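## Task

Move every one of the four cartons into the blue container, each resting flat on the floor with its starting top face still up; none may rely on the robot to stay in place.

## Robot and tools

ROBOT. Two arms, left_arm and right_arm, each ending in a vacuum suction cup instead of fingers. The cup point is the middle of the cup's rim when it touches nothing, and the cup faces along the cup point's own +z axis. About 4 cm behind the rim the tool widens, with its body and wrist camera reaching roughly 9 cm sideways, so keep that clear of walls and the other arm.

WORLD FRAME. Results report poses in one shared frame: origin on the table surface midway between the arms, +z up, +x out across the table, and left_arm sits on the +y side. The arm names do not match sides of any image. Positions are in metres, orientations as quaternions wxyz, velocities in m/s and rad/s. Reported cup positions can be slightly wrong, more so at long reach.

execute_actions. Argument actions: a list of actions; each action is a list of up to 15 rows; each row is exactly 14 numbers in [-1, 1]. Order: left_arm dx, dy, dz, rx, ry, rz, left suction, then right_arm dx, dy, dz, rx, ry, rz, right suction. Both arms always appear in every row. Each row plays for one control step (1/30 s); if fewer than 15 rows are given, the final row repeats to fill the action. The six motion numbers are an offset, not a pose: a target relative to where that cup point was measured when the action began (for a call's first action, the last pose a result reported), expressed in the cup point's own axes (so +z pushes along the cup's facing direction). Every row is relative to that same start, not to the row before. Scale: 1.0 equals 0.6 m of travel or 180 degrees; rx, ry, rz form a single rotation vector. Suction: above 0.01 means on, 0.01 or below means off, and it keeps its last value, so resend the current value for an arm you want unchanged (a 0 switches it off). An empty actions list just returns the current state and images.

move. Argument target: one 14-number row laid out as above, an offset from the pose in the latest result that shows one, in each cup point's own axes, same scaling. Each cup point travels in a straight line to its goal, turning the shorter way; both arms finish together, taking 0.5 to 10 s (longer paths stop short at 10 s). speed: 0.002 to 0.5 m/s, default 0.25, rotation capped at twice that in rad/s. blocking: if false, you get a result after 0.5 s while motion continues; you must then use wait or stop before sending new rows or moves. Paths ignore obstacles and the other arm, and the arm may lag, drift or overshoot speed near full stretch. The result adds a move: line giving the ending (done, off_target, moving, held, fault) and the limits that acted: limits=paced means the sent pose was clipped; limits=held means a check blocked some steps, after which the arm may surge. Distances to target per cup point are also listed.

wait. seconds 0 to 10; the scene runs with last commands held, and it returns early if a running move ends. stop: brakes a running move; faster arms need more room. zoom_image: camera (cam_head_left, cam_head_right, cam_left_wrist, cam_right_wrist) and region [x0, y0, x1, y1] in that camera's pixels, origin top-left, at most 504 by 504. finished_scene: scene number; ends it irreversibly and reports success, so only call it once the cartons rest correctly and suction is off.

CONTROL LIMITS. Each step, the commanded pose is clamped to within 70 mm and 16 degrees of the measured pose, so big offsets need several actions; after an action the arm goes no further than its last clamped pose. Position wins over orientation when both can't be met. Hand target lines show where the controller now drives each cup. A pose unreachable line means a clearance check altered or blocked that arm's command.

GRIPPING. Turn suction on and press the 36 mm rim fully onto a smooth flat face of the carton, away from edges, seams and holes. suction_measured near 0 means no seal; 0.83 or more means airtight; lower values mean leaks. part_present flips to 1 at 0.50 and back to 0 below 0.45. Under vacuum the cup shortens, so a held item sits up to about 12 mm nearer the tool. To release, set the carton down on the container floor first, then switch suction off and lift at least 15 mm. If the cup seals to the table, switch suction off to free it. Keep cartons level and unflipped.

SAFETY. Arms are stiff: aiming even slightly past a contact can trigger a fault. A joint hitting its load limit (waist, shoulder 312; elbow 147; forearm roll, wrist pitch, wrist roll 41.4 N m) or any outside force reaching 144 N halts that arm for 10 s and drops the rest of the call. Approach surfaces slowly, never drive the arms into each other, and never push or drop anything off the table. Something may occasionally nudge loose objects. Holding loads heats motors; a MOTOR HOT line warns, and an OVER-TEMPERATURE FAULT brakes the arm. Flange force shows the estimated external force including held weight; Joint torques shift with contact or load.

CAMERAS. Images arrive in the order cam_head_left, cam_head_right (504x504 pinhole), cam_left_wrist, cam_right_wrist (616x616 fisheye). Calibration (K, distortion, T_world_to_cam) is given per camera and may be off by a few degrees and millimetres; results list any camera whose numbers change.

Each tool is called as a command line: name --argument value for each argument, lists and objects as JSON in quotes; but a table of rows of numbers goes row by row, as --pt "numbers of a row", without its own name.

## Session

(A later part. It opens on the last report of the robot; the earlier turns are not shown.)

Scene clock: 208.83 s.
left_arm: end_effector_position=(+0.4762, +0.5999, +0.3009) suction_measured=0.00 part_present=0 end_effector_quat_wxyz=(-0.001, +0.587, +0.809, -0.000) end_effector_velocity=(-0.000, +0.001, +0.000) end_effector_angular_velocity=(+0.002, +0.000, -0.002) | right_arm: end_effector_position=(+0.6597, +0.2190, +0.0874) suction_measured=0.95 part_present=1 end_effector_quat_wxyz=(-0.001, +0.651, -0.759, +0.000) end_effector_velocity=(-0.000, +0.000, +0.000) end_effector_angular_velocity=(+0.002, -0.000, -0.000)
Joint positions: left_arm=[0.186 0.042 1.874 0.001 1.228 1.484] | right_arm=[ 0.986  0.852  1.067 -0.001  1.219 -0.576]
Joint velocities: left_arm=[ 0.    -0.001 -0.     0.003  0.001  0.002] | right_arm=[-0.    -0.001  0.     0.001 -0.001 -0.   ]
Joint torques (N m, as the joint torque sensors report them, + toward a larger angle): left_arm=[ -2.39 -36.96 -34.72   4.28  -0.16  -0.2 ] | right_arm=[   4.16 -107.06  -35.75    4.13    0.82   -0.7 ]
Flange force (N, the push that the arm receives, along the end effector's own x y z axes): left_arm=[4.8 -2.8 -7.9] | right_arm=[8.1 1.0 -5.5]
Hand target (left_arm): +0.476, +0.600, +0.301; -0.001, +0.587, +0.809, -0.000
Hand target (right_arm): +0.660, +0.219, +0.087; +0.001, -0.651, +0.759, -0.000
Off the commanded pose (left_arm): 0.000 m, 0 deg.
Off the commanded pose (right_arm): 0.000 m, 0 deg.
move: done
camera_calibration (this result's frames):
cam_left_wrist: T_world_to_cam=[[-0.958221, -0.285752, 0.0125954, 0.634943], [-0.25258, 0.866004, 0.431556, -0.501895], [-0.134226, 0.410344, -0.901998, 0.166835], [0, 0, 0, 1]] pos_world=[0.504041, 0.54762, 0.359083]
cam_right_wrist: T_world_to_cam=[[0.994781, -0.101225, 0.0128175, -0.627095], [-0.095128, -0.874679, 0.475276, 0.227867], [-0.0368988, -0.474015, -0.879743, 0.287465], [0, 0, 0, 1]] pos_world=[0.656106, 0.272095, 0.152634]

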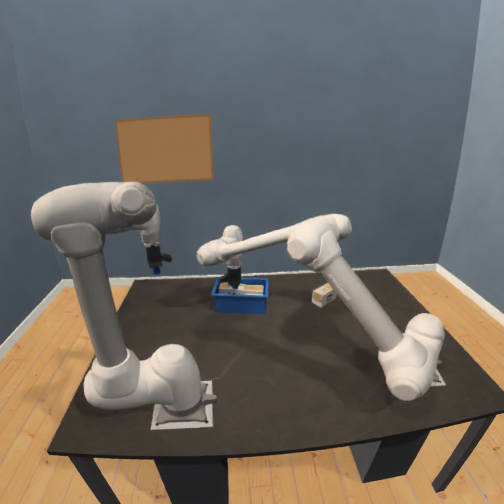

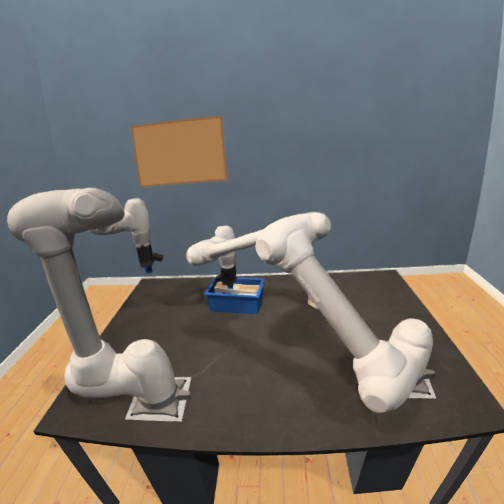

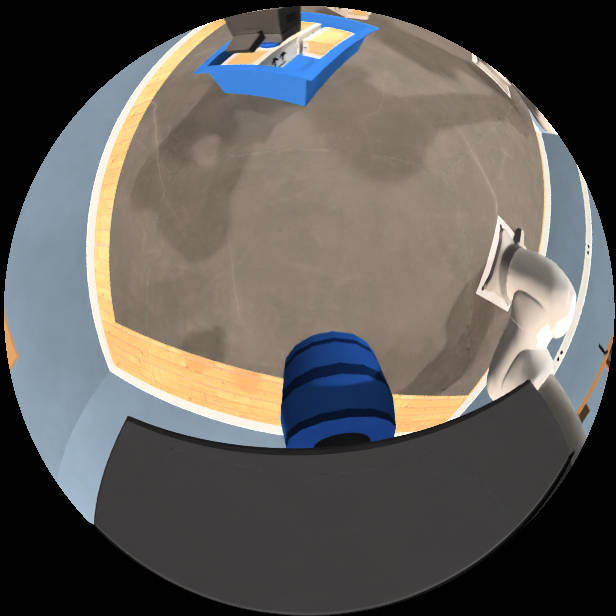

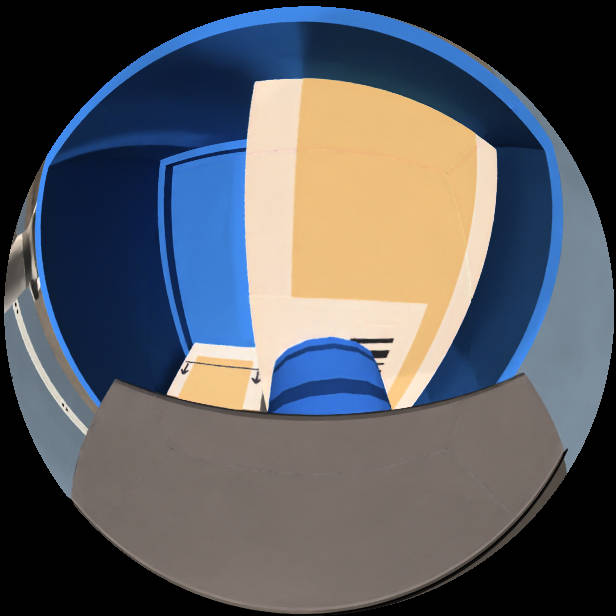

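Unclear; step down a bit.

move --target '[0,0,0,0,0,0,0,0,0,0.0025,0,0,0,1]' --speed 0.01

Scene clock: 211.90 s.
left_arm: end_effector_position=(+0.4762, +0.5999, +0.3009) suction_measured=0.00 part_present=0 end_effector_quat_wxyz=(-0.001, +0.587, +0.809, -0.000) end_effector_velocity=(-0.000, -0.000, +0.000) end_effector_angular_velocity=(+0.000, +0.001, -0.001) | right_arm: end_effector_position=(+0.6597, +0.2190, +0.0860) suction_measured=0.95 part_present=1 end_effector_quat_wxyz=(-0.002, +0.651, -0.759, +0.000) end_effector_velocity=(+0.000, -0.000, -0.001) end_effector_angular_velocity=(-0.000, +0.000, -0.000)
Joint positions: left_arm=[0.186 0.042 1.874 0.001 1.228 1.484] | right_arm=[ 0.986  0.853  1.068 -0.001  1.217 -0.576]
Joint velocities: left_arm=[-0.001 -0.    -0.     0.     0.001  0.   ] | right_arm=[-0.001  0.001 -0.     0.    -0.    -0.   ]
Joint torques (N m, as the joint torque sensors report them, + toward a larger angle): left_arm=[ -1.26 -37.62 -35.64   4.22  -0.33  -0.09] | right_arm=[  4.92 -73.16 -17.95   3.59  -0.18  -0.92]
Flange force (N, the push that the arm receives, along the end effector's own x y z axes): left_arm=[2.3 -2.8 -6.0] | right_arm=[7.7 -0.3 -40.7]
Hand target (left_arm): +0.476, +0.600, +0.301; -0.001, +0.587, +0.809, -0.000
Hand target (right_arm): +0.660, +0.219, +0.086; +0.001, -0.651, +0.759, -0.000
Off the commanded pose (left_arm): 0.000 m, 0 deg.
Off the commanded pose (right_arm): 0.000 m, 0 deg.
move: done
camera_calibration (this result's frames):
cam_left_wrist: T_world_to_cam=[[-0.958221, -0.285752, 0.0125954, 0.634943], [-0.25258, 0.866004, 0.431556, -0.501895], [-0.134226, 0.410344, -0.901998, 0.166835], [0, 0, 0, 1]] pos_world=[0.504041, 0.54762, 0.359083]
cam_right_wrist: T_world_to_cam=[[0.994785, -0.101171, 0.0129125, -0.627074], [-0.0951297, -0.874742, 0.475159, 0.228586], [-0.0367771, -0.47391, -0.879805, 0.286207], [0, 0, 0, 1]] pos_world=[0.656075, 0.272149, 0.151288]

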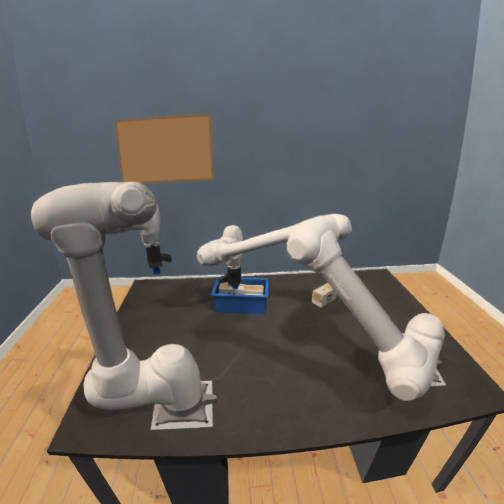

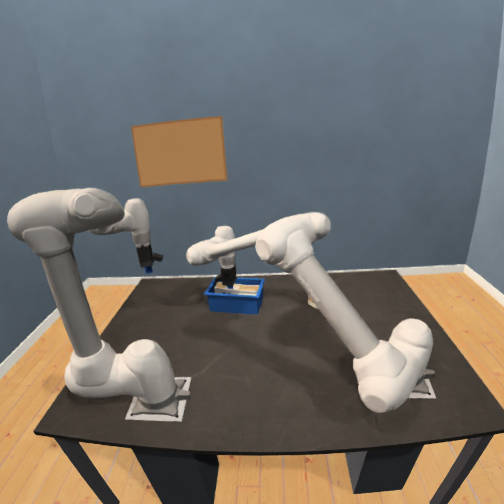

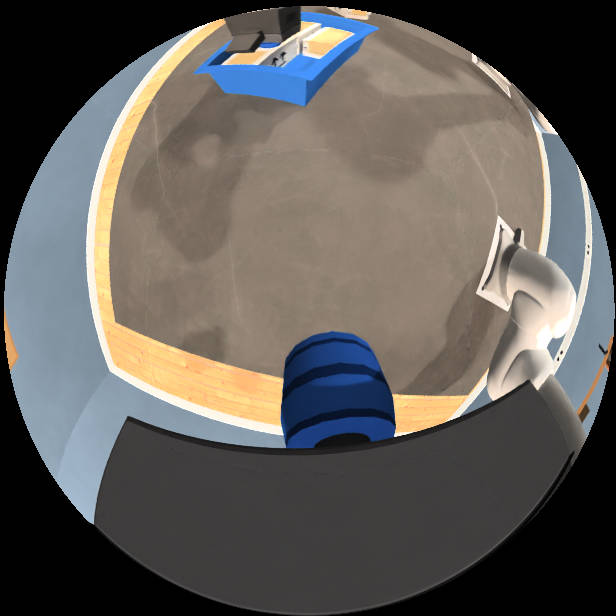

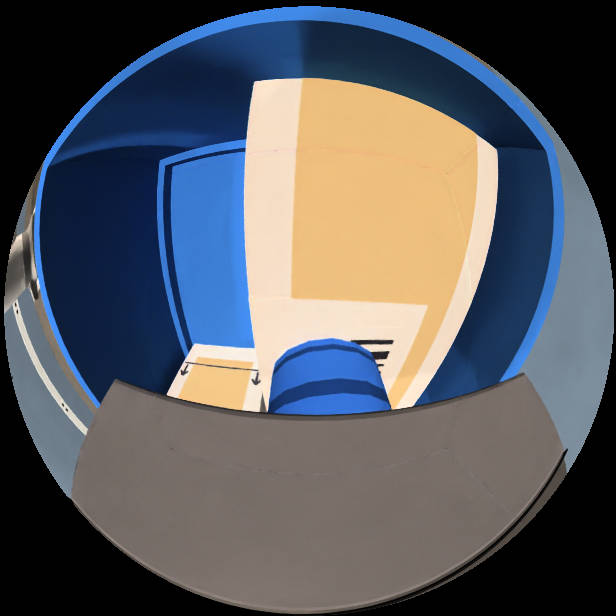

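Release, lift, and look from above the free slot.

execute_actions --actions '[[[0,0,0,0,0,0,0,0,0,-0.0015,0,0,0,0]]]'

move --target '[0,0,0,0,0,0,0,0,0,-0.1,0,0,0,0]' --speed 0.1

move --target '[0,0,0,0,0,0,0,-0.06,0.11,-0.04,0,0,0,0]'

Scene clock: 215.50 s.
left_arm: end_effector_position=(+0.4762, +0.5999, +0.3009) suction_measured=0.00 part_present=0 end_effector_quat_wxyz=(-0.001, +0.587, +0.809, -0.000) end_effector_velocity=(+0.000, +0.000, +0.000) end_effector_angular_velocity=(-0.000, -0.000, +0.000) | right_arm: end_effector_position=(+0.6597, +0.2190, +0.0869) suction_measured=0.01 part_present=0 end_effector_quat_wxyz=(-0.002, +0.651, -0.759, +0.000) end_effector_velocity=(+0.001, -0.001, +0.001) end_effector_angular_velocity=(-0.001, -0.002, -0.000)
Joint positions: left_arm=[0.186 0.042 1.874 0.001 1.228 1.484] | right_arm=[ 0.986  0.853  1.068 -0.001  1.218 -0.576]
Joint velocities: left_arm=[ 0.001  0.    -0.    -0.     0.     0.   ] | right_arm=[-0.001 -0.001 -0.    -0.002  0.001  0.   ]
Joint torques (N m, as the joint torque sensors report them, + toward a larger angle): left_arm=[ -1.19 -39.22 -35.28   4.14  -0.24  -0.08] | right_arm=[  5.62 -79.8  -22.53   3.99  -0.77  -1.  ]
Flange force (N, the push that the arm receives, along the end effector's own x y z axes): left_arm=[2.3 0.2 -5.6] | right_arm=[10.3 0.3 -33.9]
Hand target (left_arm): +0.476, +0.600, +0.301; -0.001, +0.587, +0.809, -0.000
Hand target (right_arm): +0.660, +0.219, +0.087; +0.002, -0.651, +0.759, -0.000
Off the commanded pose (left_arm): 0.000 m, 0 deg.
Off the commanded pose (right_arm): 0.000 m, 0 deg.
camera_calibration (this result's frames):
cam_left_wrist: T_world_to_cam=[[-0.958221, -0.285752, 0.0125953, 0.634943], [-0.25258, 0.866004, 0.431556, -0.501895], [-0.134226, 0.410344, -0.901998, 0.166835], [0, 0, 0, 1]] pos_world=[0.504041, 0.54762, 0.359083]
cam_right_wrist: T_world_to_cam=[[0.99478, -0.101227, 0.0128675, -0.627102], [-0.0951557, -0.874709, 0.475215, 0.228154], [-0.0368492, -0.473958, -0.879776, 0.286977], [0, 0, 0, 1]] pos_world=[0.656113, 0.272104, 0.152122]

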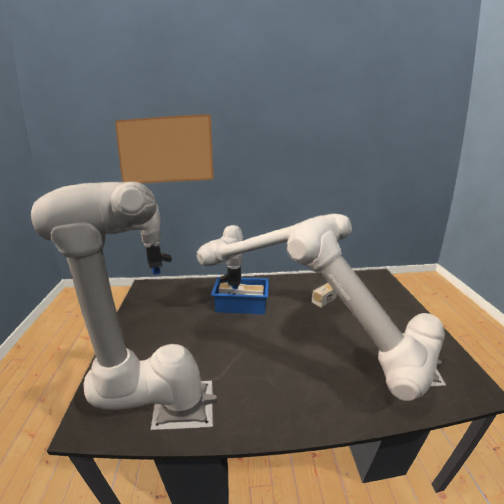

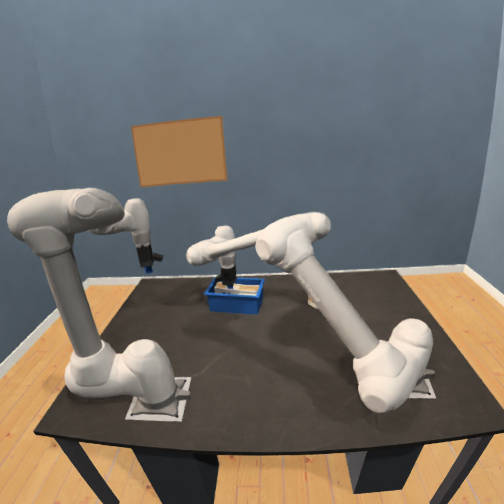

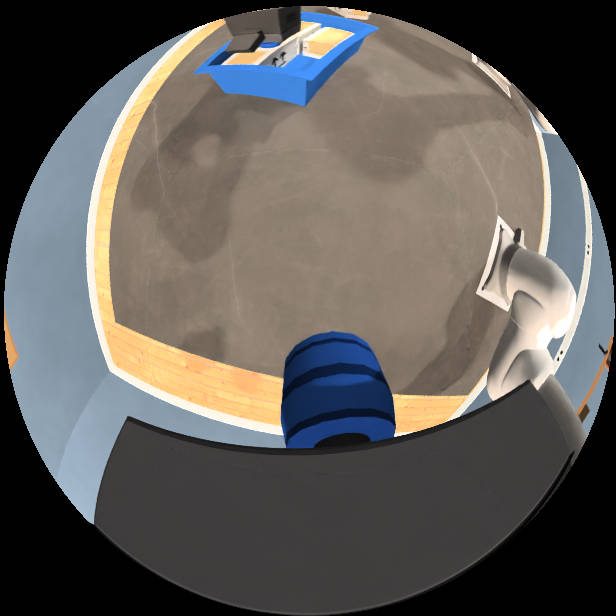

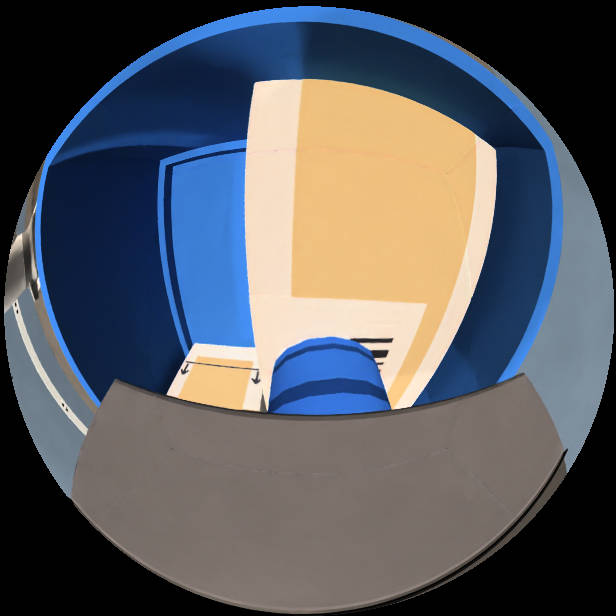

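Scene clock: 216.47 s.
left_arm: end_effector_position=(+0.4762, +0.5999, +0.3009) suction_measured=0.00 part_present=0 end_effector_quat_wxyz=(-0.001, +0.587, +0.809, -0.000) end_effector_velocity=(+0.000, -0.000, +0.001) end_effector_angular_velocity=(-0.000, -0.002, +0.001) | right_arm: end_effector_position=(+0.6596, +0.2188, +0.1468) suction_measured=0.01 part_present=0 end_effector_quat_wxyz=(-0.002, +0.651, -0.759, +0.000) end_effector_velocity=(+0.001, -0.001, +0.002) end_effector_angular_velocity=(+0.001, -0.000, -0.001)
Joint positions: left_arm=[0.186 0.042 1.874 0.001 1.228 1.484] | right_arm=[ 0.986  0.818  1.019 -0.001  1.301 -0.576]
Joint velocities: left_arm=[ 0.    -0.001 -0.    -0.001 -0.001 -0.   ] | right_arm=[-0.001 -0.002  0.     0.     0.001 -0.   ]
Joint torques (N m, as the joint torque sensors report them, + toward a larger angle): left_arm=[ -1.75 -39.27 -34.95   4.24  -0.33  -0.07] | right_arm=[   2.98 -110.2   -39.69    4.3     0.1    -1.1 ]
Flange force (N, the push that the arm receives, along the end effector's own x y z axes): left_arm=[3.2 1.1 -6.1] | right_arm=[9.3 2.7 -1.3]
Hand target (left_arm): +0.476, +0.600, +0.301; -0.001, +0.587, +0.809, -0.000
Hand target (right_arm): +0.660, +0.219, +0.147; +0.002, -0.651, +0.759, -0.000
Off the commanded pose (left_arm): 0.000 m, 0 deg.
Off the commanded pose (right_arm): 0.000 m, 0 deg.
move: done
camera_calibration (this result's frames):
cam_left_wrist: T_world_to_cam=[[-0.958221, -0.285752, 0.0125954, 0.634943], [-0.25258, 0.866004, 0.431556, -0.501895], [-0.134226, 0.410344, -0.901998, 0.166835], [0, 0, 0, 1]] pos_world=[0.504041, 0.54762, 0.359083]
cam_right_wrist: T_world_to_cam=[[0.994773, -0.101295, 0.012868, -0.627734], [-0.0952148, -0.874685, 0.475247, 0.199544], [-0.0368849, -0.473988, -0.879758, 0.339657], [0, 0, 0, 1]] pos_world=[0.655981, 0.271945, 0.21206]

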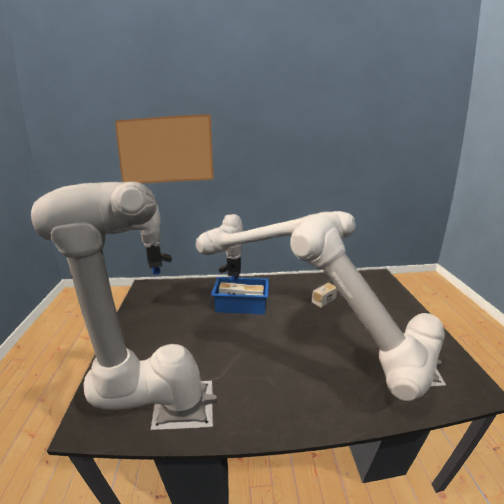

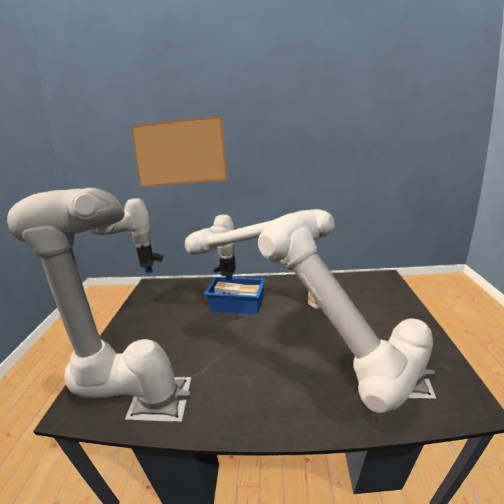

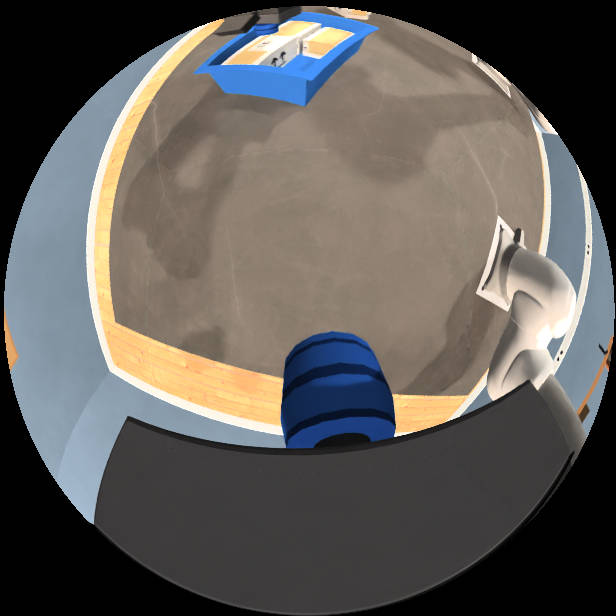

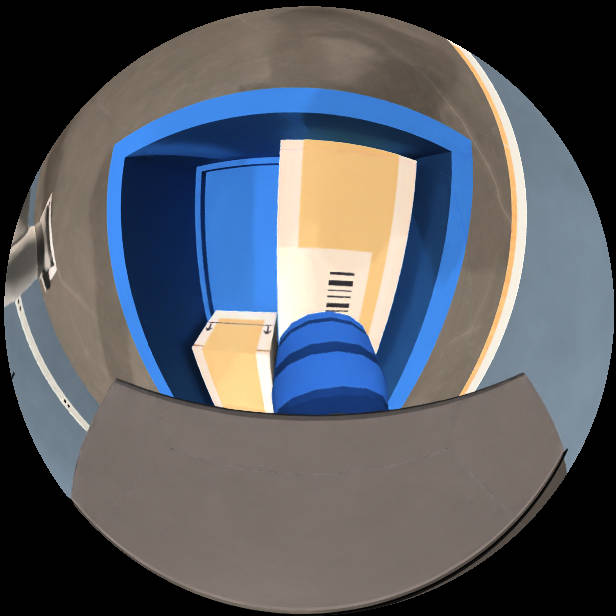

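Scene clock: 217.27 s.
left_arm: end_effector_position=(+0.4762, +0.5999, +0.3009) suction_measured=0.00 part_present=0 end_effector_quat_wxyz=(-0.001, +0.587, +0.809, -0.000) end_effector_velocity=(+0.000, +0.000, -0.001) end_effector_angular_velocity=(-0.000, +0.003, +0.001) | right_arm: end_effector_position=(+0.5998, +0.2643, +0.1709) suction_measured=0.01 part_present=0 end_effector_quat_wxyz=(-0.002, +0.651, -0.759, +0.000) end_effector_velocity=(-0.001, +0.002, -0.000) end_effector_angular_velocity=(+0.000, +0.000, +0.000)
Joint positions: left_arm=[0.186 0.042 1.874 0.001 1.228 1.484] | right_arm=[ 1.062  0.806  0.997 -0.001  1.335 -0.5  ]
Joint velocities: left_arm=[ 0.     0.002 -0.     0.     0.001 -0.001] | right_arm=[ 0.002  0.002 -0.003  0.     0.001  0.001]
Joint torques (N m, as the joint torque sensors report them, + toward a larger angle): left_arm=[ -1.21 -38.54 -34.97   4.18  -0.28  -0.13] | right_arm=[   4.24 -109.15  -40.43    4.04   -0.08   -0.74]
Flange force (N, the push that the arm receives, along the end effector's own x y z axes): left_arm=[2.3 -0.3 -6.4] | right_arm=[10.5 1.5 0.0]
Hand target (left_arm): +0.476, +0.600, +0.301; -0.001, +0.587, +0.809, -0.000
Hand target (right_arm): +0.600, +0.264, +0.171; +0.002, -0.651, +0.759, -0.000
Off the commanded pose (left_arm): 0.000 m, 0 deg.
Off the commanded pose (right_arm): 0.000 m, 0 deg.
move: done
camera_calibration (this result's frames):
cam_left_wrist: T_world_to_cam=[[-0.958221, -0.285752, 0.0125952, 0.634943], [-0.25258, 0.866004, 0.431556, -0.501895], [-0.134226, 0.410345, -0.901998, 0.166835], [0, 0, 0, 1]] pos_world=[0.504041, 0.54762, 0.359083]
cam_right_wrist: T_world_to_cam=[[0.99476, -0.101454, 0.0126375, -0.563862], [-0.0952583, -0.874856, 0.474924, 0.222327], [-0.0371267, -0.473639, -0.879936, 0.380307], [0, 0, 0, 1]] pos_world=[0.596205, 0.317426, 0.236183]

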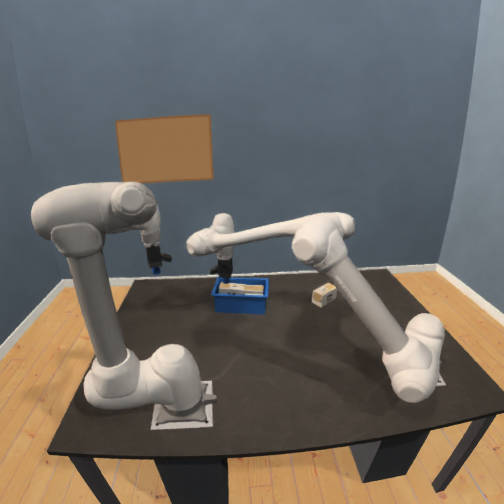

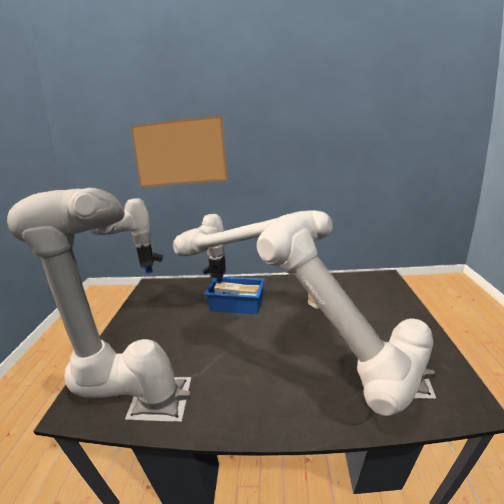

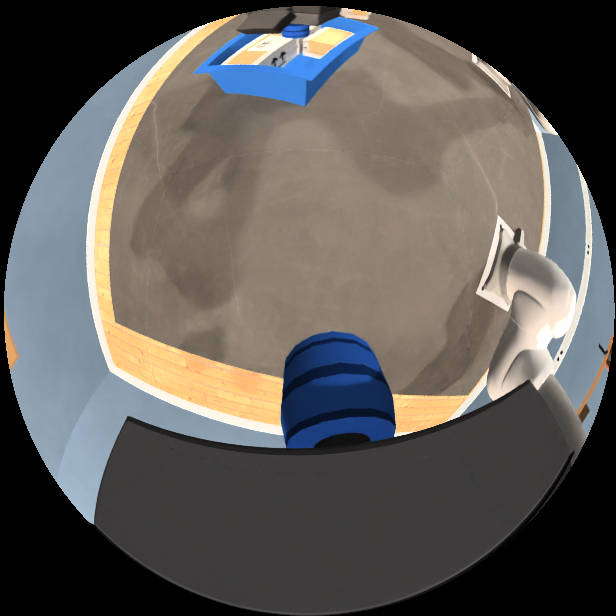

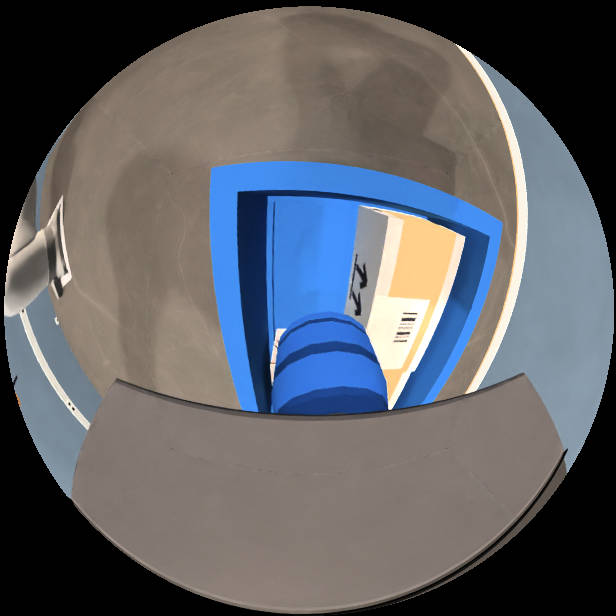

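zoom_image --camera "cam_right_wrist" --region '[220,160,500,340]'

Region (220, 160, 500, 340) of cam_right_wrist's 616x616 image, scaled by 1.800, with more detail than that image has; it fills the top 324 rows of this view, and the rest is white.

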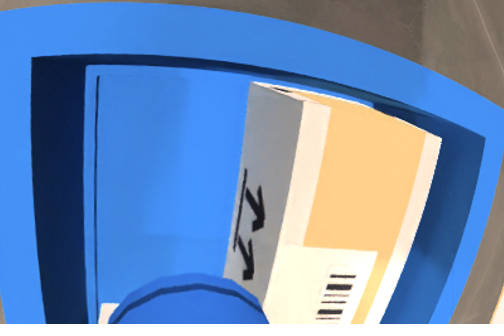

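move --target '[0,0,0,0,0,0,0,0.03,-0.215,0,0,0,0,0]'

zoom_image --camera "cam_right_wrist" --region '[200,140,400,340]'

Scene clock: 224.70 s.
left_arm: end_effector_position=(+0.4762, +0.5999, +0.3009) suction_measured=0.00 part_present=0 end_effector_quat_wxyz=(-0.001, +0.587, +0.809, -0.000) end_effector_velocity=(-0.000, +0.000, -0.001) end_effector_angular_velocity=(-0.000, +0.001, +0.001) | right_arm: end_effector_position=(+0.7244, +0.2269, +0.1711) suction_measured=0.01 part_present=0 end_effector_quat_wxyz=(-0.002, +0.651, -0.759, +0.000) end_effector_velocity=(+0.002, -0.001, -0.001) end_effector_angular_velocity=(-0.000, +0.001, -0.001)
Joint positions: left_arm=[0.186 0.042 1.874 0.001 1.228 1.484] | right_arm=[ 0.945  0.905  0.813 -0.001  1.42  -0.617]
Joint velocities: left_arm=[ 0.     0.001  0.001 -0.    -0.    -0.   ] | right_arm=[-0.002  0.002 -0.002  0.     0.001 -0.001]
Joint torques (N m, as the joint torque sensors report them, + toward a larger angle): left_arm=[ -1.25 -38.41 -35.09   4.21  -0.35  -0.24] | right_arm=[   3.58 -115.21  -40.52    4.34    0.01   -0.9 ]
Flange force (N, the push that the arm receives, along the end effector's own x y z axes): left_arm=[2.7 -1.2 -6.7] | right_arm=[13.0 4.9 -0.6]
Hand target (left_arm): +0.476, +0.600, +0.301; -0.001, +0.587, +0.809, -0.000
Hand target (right_arm): +0.725, +0.227, +0.171; +0.002, -0.651, +0.759, -0.000
Off the commanded pose (left_arm): 0.000 m, 0 deg.
Off the commanded pose (right_arm): 0.000 m, 0 deg.
move: done
camera_calibration (this result's frames):
cam_left_wrist: T_world_to_cam=[[-0.958221, -0.285752, 0.0125954, 0.634943], [-0.25258, 0.866004, 0.431556, -0.501895], [-0.134226, 0.410344, -0.901998, 0.166835], [0, 0, 0, 1]] pos_world=[0.504041, 0.54762, 0.359083]
cam_right_wrist: T_world_to_cam=[[0.994758, -0.101446, 0.0128254, -0.69167], [-0.0953339, -0.874763, 0.47508, 0.201434], [-0.0369757, -0.473813, -0.879849, 0.367282], [0, 0, 0, 1]] pos_world=[0.720828, 0.280063, 0.236327]

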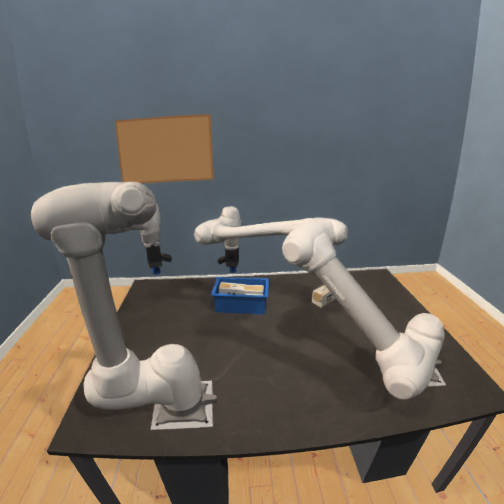

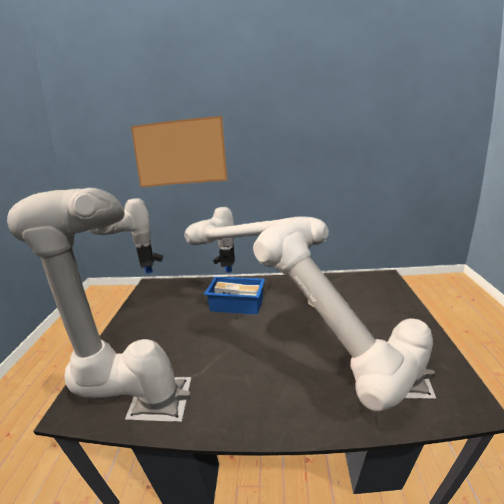

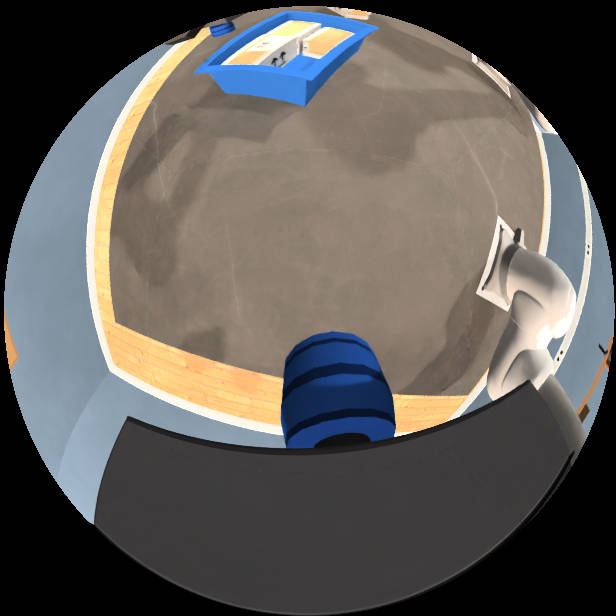

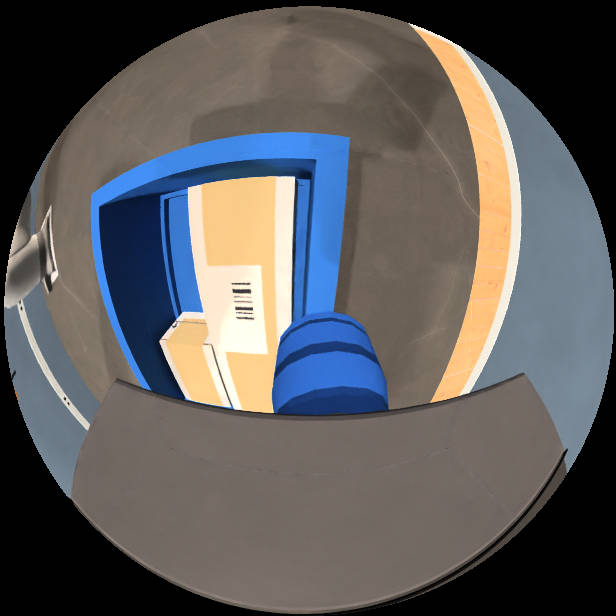

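Region (200, 140, 400, 340) of cam_right_wrist's 616x616 image, scaled by 2.520, with more detail than that image has.

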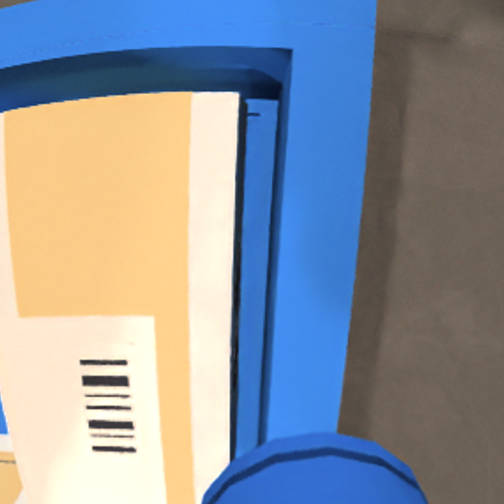

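move --target '[0,0,0,0,0,0,0,0.889,0.005,-0.03,0,0,-0.215,0]' --speed 0.4

Scene clock: 230.73 s.
left_arm: end_effector_position=(+0.4762, +0.5999, +0.3009) suction_measured=0.00 part_present=0 end_effector_quat_wxyz=(-0.001, +0.587, +0.809, -0.000) end_effector_velocity=(+0.000, +0.000, -0.001) end_effector_angular_velocity=(+0.000, +0.002, +0.001) | right_arm: end_effector_position=(+0.6407, -0.2998, +0.1878) suction_measured=0.01 part_present=0 end_effector_quat_wxyz=(-0.001, +0.866, -0.500, +0.001) end_effector_velocity=(+0.001, -0.001, +0.001) end_effector_angular_velocity=(+0.002, -0.001, -0.001)
Joint positions: left_arm=[0.186 0.042 1.874 0.001 1.228 1.484] | right_arm=[ 0.47   0.288  1.801 -0.     1.049 -1.767]
Joint velocities: left_arm=[ 0.     0.001 -0.     0.001  0.001 -0.001] | right_arm=[-0.003 -0.    -0.     0.002 -0.    -0.003]
Joint torques (N m, as the joint torque sensors report them, + toward a larger angle): left_arm=[ -2.84 -38.95 -35.33   4.14  -0.27  -0.26] | right_arm=[  3.94 -60.98 -36.09   3.73  -0.05  -0.74]
Flange force (N, the push that the arm receives, along the end effector's own x y z axes): left_arm=[5.6 -0.4 -6.0] | right_arm=[4.2 7.1 -1.7]
Hand target (left_arm): +0.476, +0.600, +0.301; -0.001, +0.587, +0.809, -0.000
Hand target (right_arm): +0.641, -0.300, +0.188; -0.001, +0.866, -0.500, +0.001
Off the commanded pose (left_arm): 0.000 m, 0 deg.
Off the commanded pose (right_arm): 0.001 m, 0 deg.
move: done
camera_calibration (this result's frames):
cam_left_wrist: T_world_to_cam=[[-0.958221, -0.285752, 0.0125955, 0.634943], [-0.252579, 0.866004, 0.431556, -0.501895], [-0.134226, 0.410344, -0.901998, 0.166835], [0, 0, 0, 1]] pos_world=[0.504041, 0.54762, 0.359083]
cam_right_wrist: T_world_to_cam=[[0.839584, 0.543071, 0.0131673, -0.36945], [0.471893, -0.741121, 0.477553, -0.599088], [0.269103, -0.394732, -0.878504, -0.0433464], [0, 0, 0, 1]] pos_world=[0.604554, -0.260469, 0.252881]

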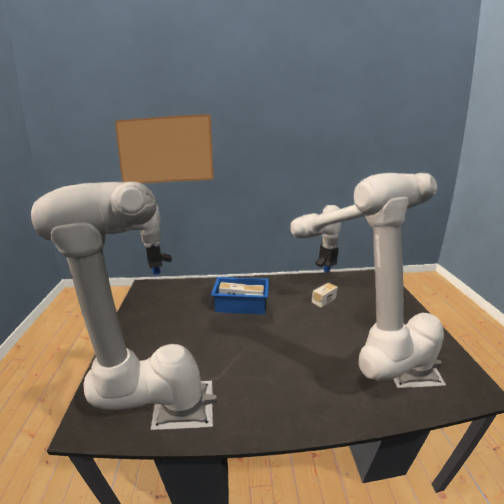

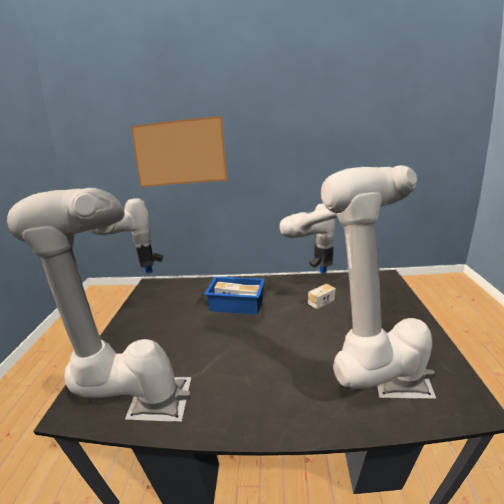

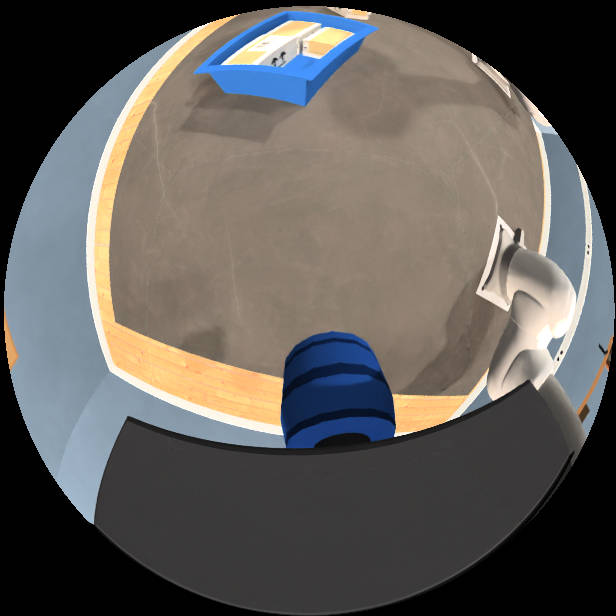

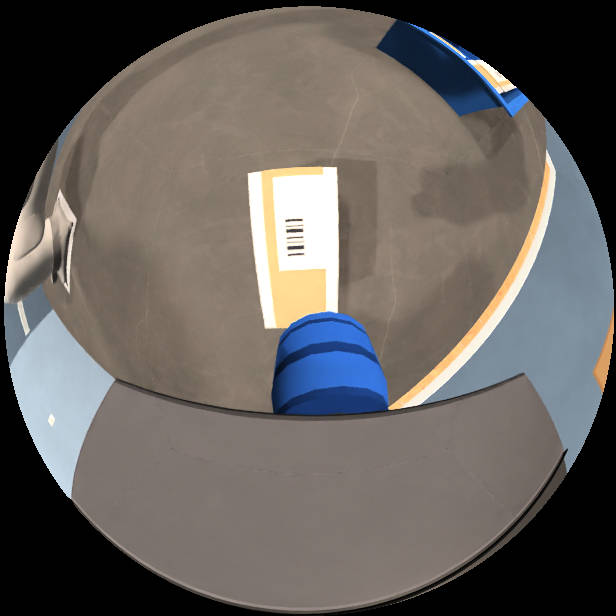

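move --target '[0,0,0,0,0,0,0,0,0.025,0.085,0,0,-0.031,0]'

Scene clock: 236.73 s.
left_arm: end_effector_position=(+0.4762, +0.5999, +0.3009) suction_measured=0.00 part_present=0 end_effector_quat_wxyz=(-0.001, +0.587, +0.809, -0.000) end_effector_velocity=(-0.000, +0.000, -0.000) end_effector_angular_velocity=(+0.000, +0.001, +0.001) | right_arm: end_effector_position=(+0.6279, -0.3072, +0.1367) suction_measured=0.01 part_present=0 end_effector_quat_wxyz=(-0.001, +0.889, -0.458, +0.001) end_effector_velocity=(-0.001, +0.000, -0.001) end_effector_angular_velocity=(+0.000, +0.001, +0.001)
Joint positions: left_arm=[0.186 0.042 1.874 0.001 1.228 1.484] | right_arm=[ 0.465  0.314  1.875 -0.     0.951 -1.869]
Joint velocities: left_arm=[ 0.  0.  0.  0.  0. -0.] | right_arm=[ 0.001  0.001  0.001  0.001 -0.001 -0.001]
Joint torques (N m, as the joint torque sensors report them, + toward a larger angle): left_arm=[ -1.06 -37.84 -35.09   4.17  -0.29  -0.25] | right_arm=[  4.12 -62.87 -34.46   3.38  -0.16  -1.08]
Flange force (N, the push that the arm receives, along the end effector's own x y z axes): left_arm=[2.5 -1.8 -6.7] | right_arm=[3.3 6.3 -0.8]
Hand target (left_arm): +0.476, +0.600, +0.301; -0.001, +0.587, +0.809, -0.000
Hand target (right_arm): +0.628, -0.307, +0.137; -0.001, +0.889, -0.458, +0.001
Off the commanded pose (left_arm): 0.000 m, 0 deg.
Off the commanded pose (right_arm): 0.000 m, 0 deg.
move: done
camera_calibration (this result's frames):
cam_left_wrist: T_world_to_cam=[[-0.958221, -0.285752, 0.0125953, 0.634943], [-0.25258, 0.866004, 0.431556, -0.501895], [-0.134226, 0.410344, -0.901998, 0.166835], [0, 0, 0, 1]] pos_world=[0.504041, 0.54762, 0.359083]
cam_right_wrist: T_world_to_cam=[[0.782791, 0.622147, 0.0131029, -0.294034], [0.541678, -0.691607, 0.477771, -0.602785], [0.306306, -0.366897, -0.878387, -0.102456], [0, 0, 0, 1]] pos_world=[0.588065, -0.271548, 0.20185]

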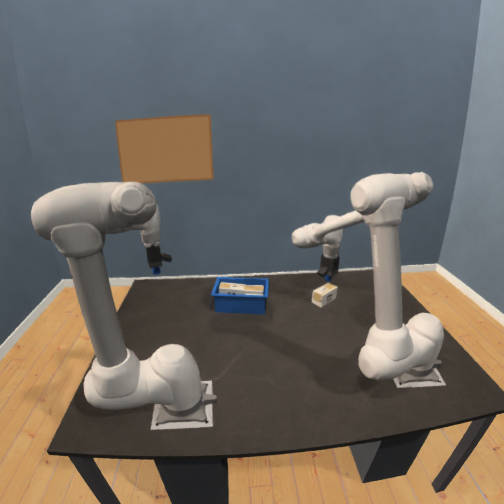

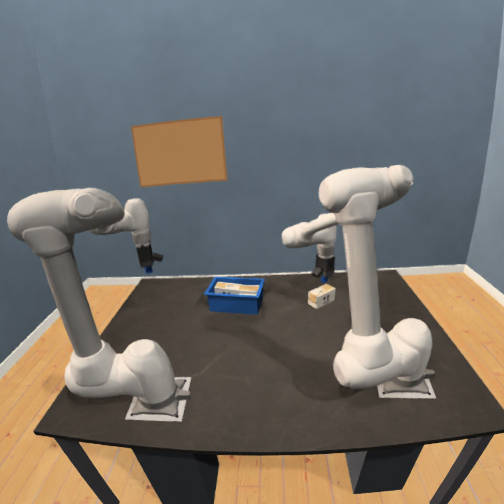

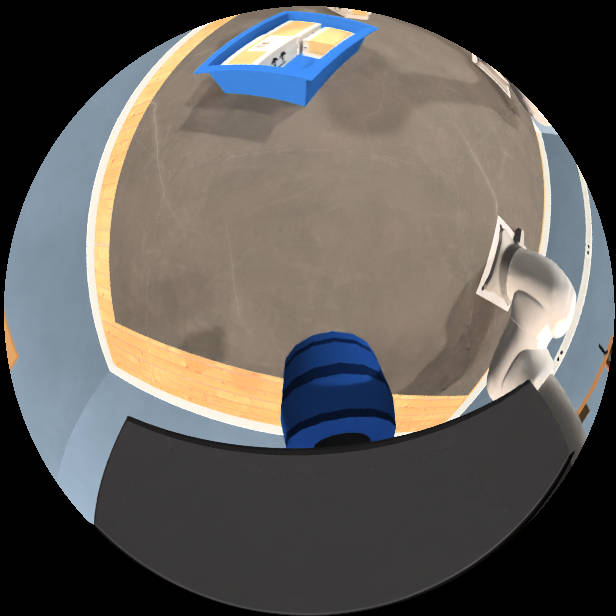

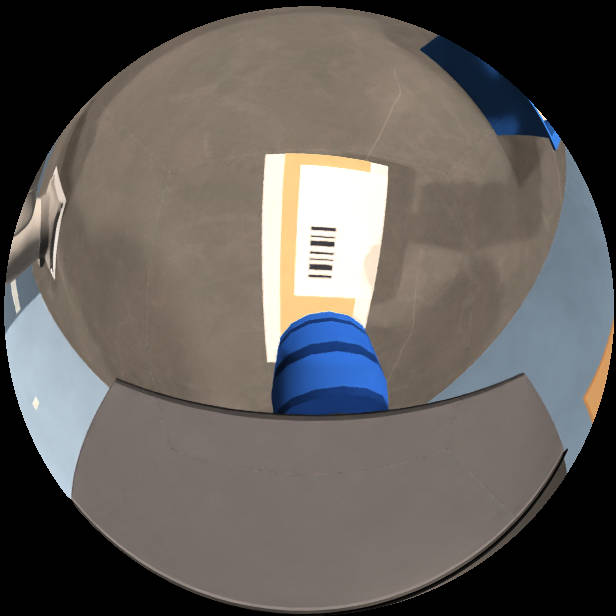

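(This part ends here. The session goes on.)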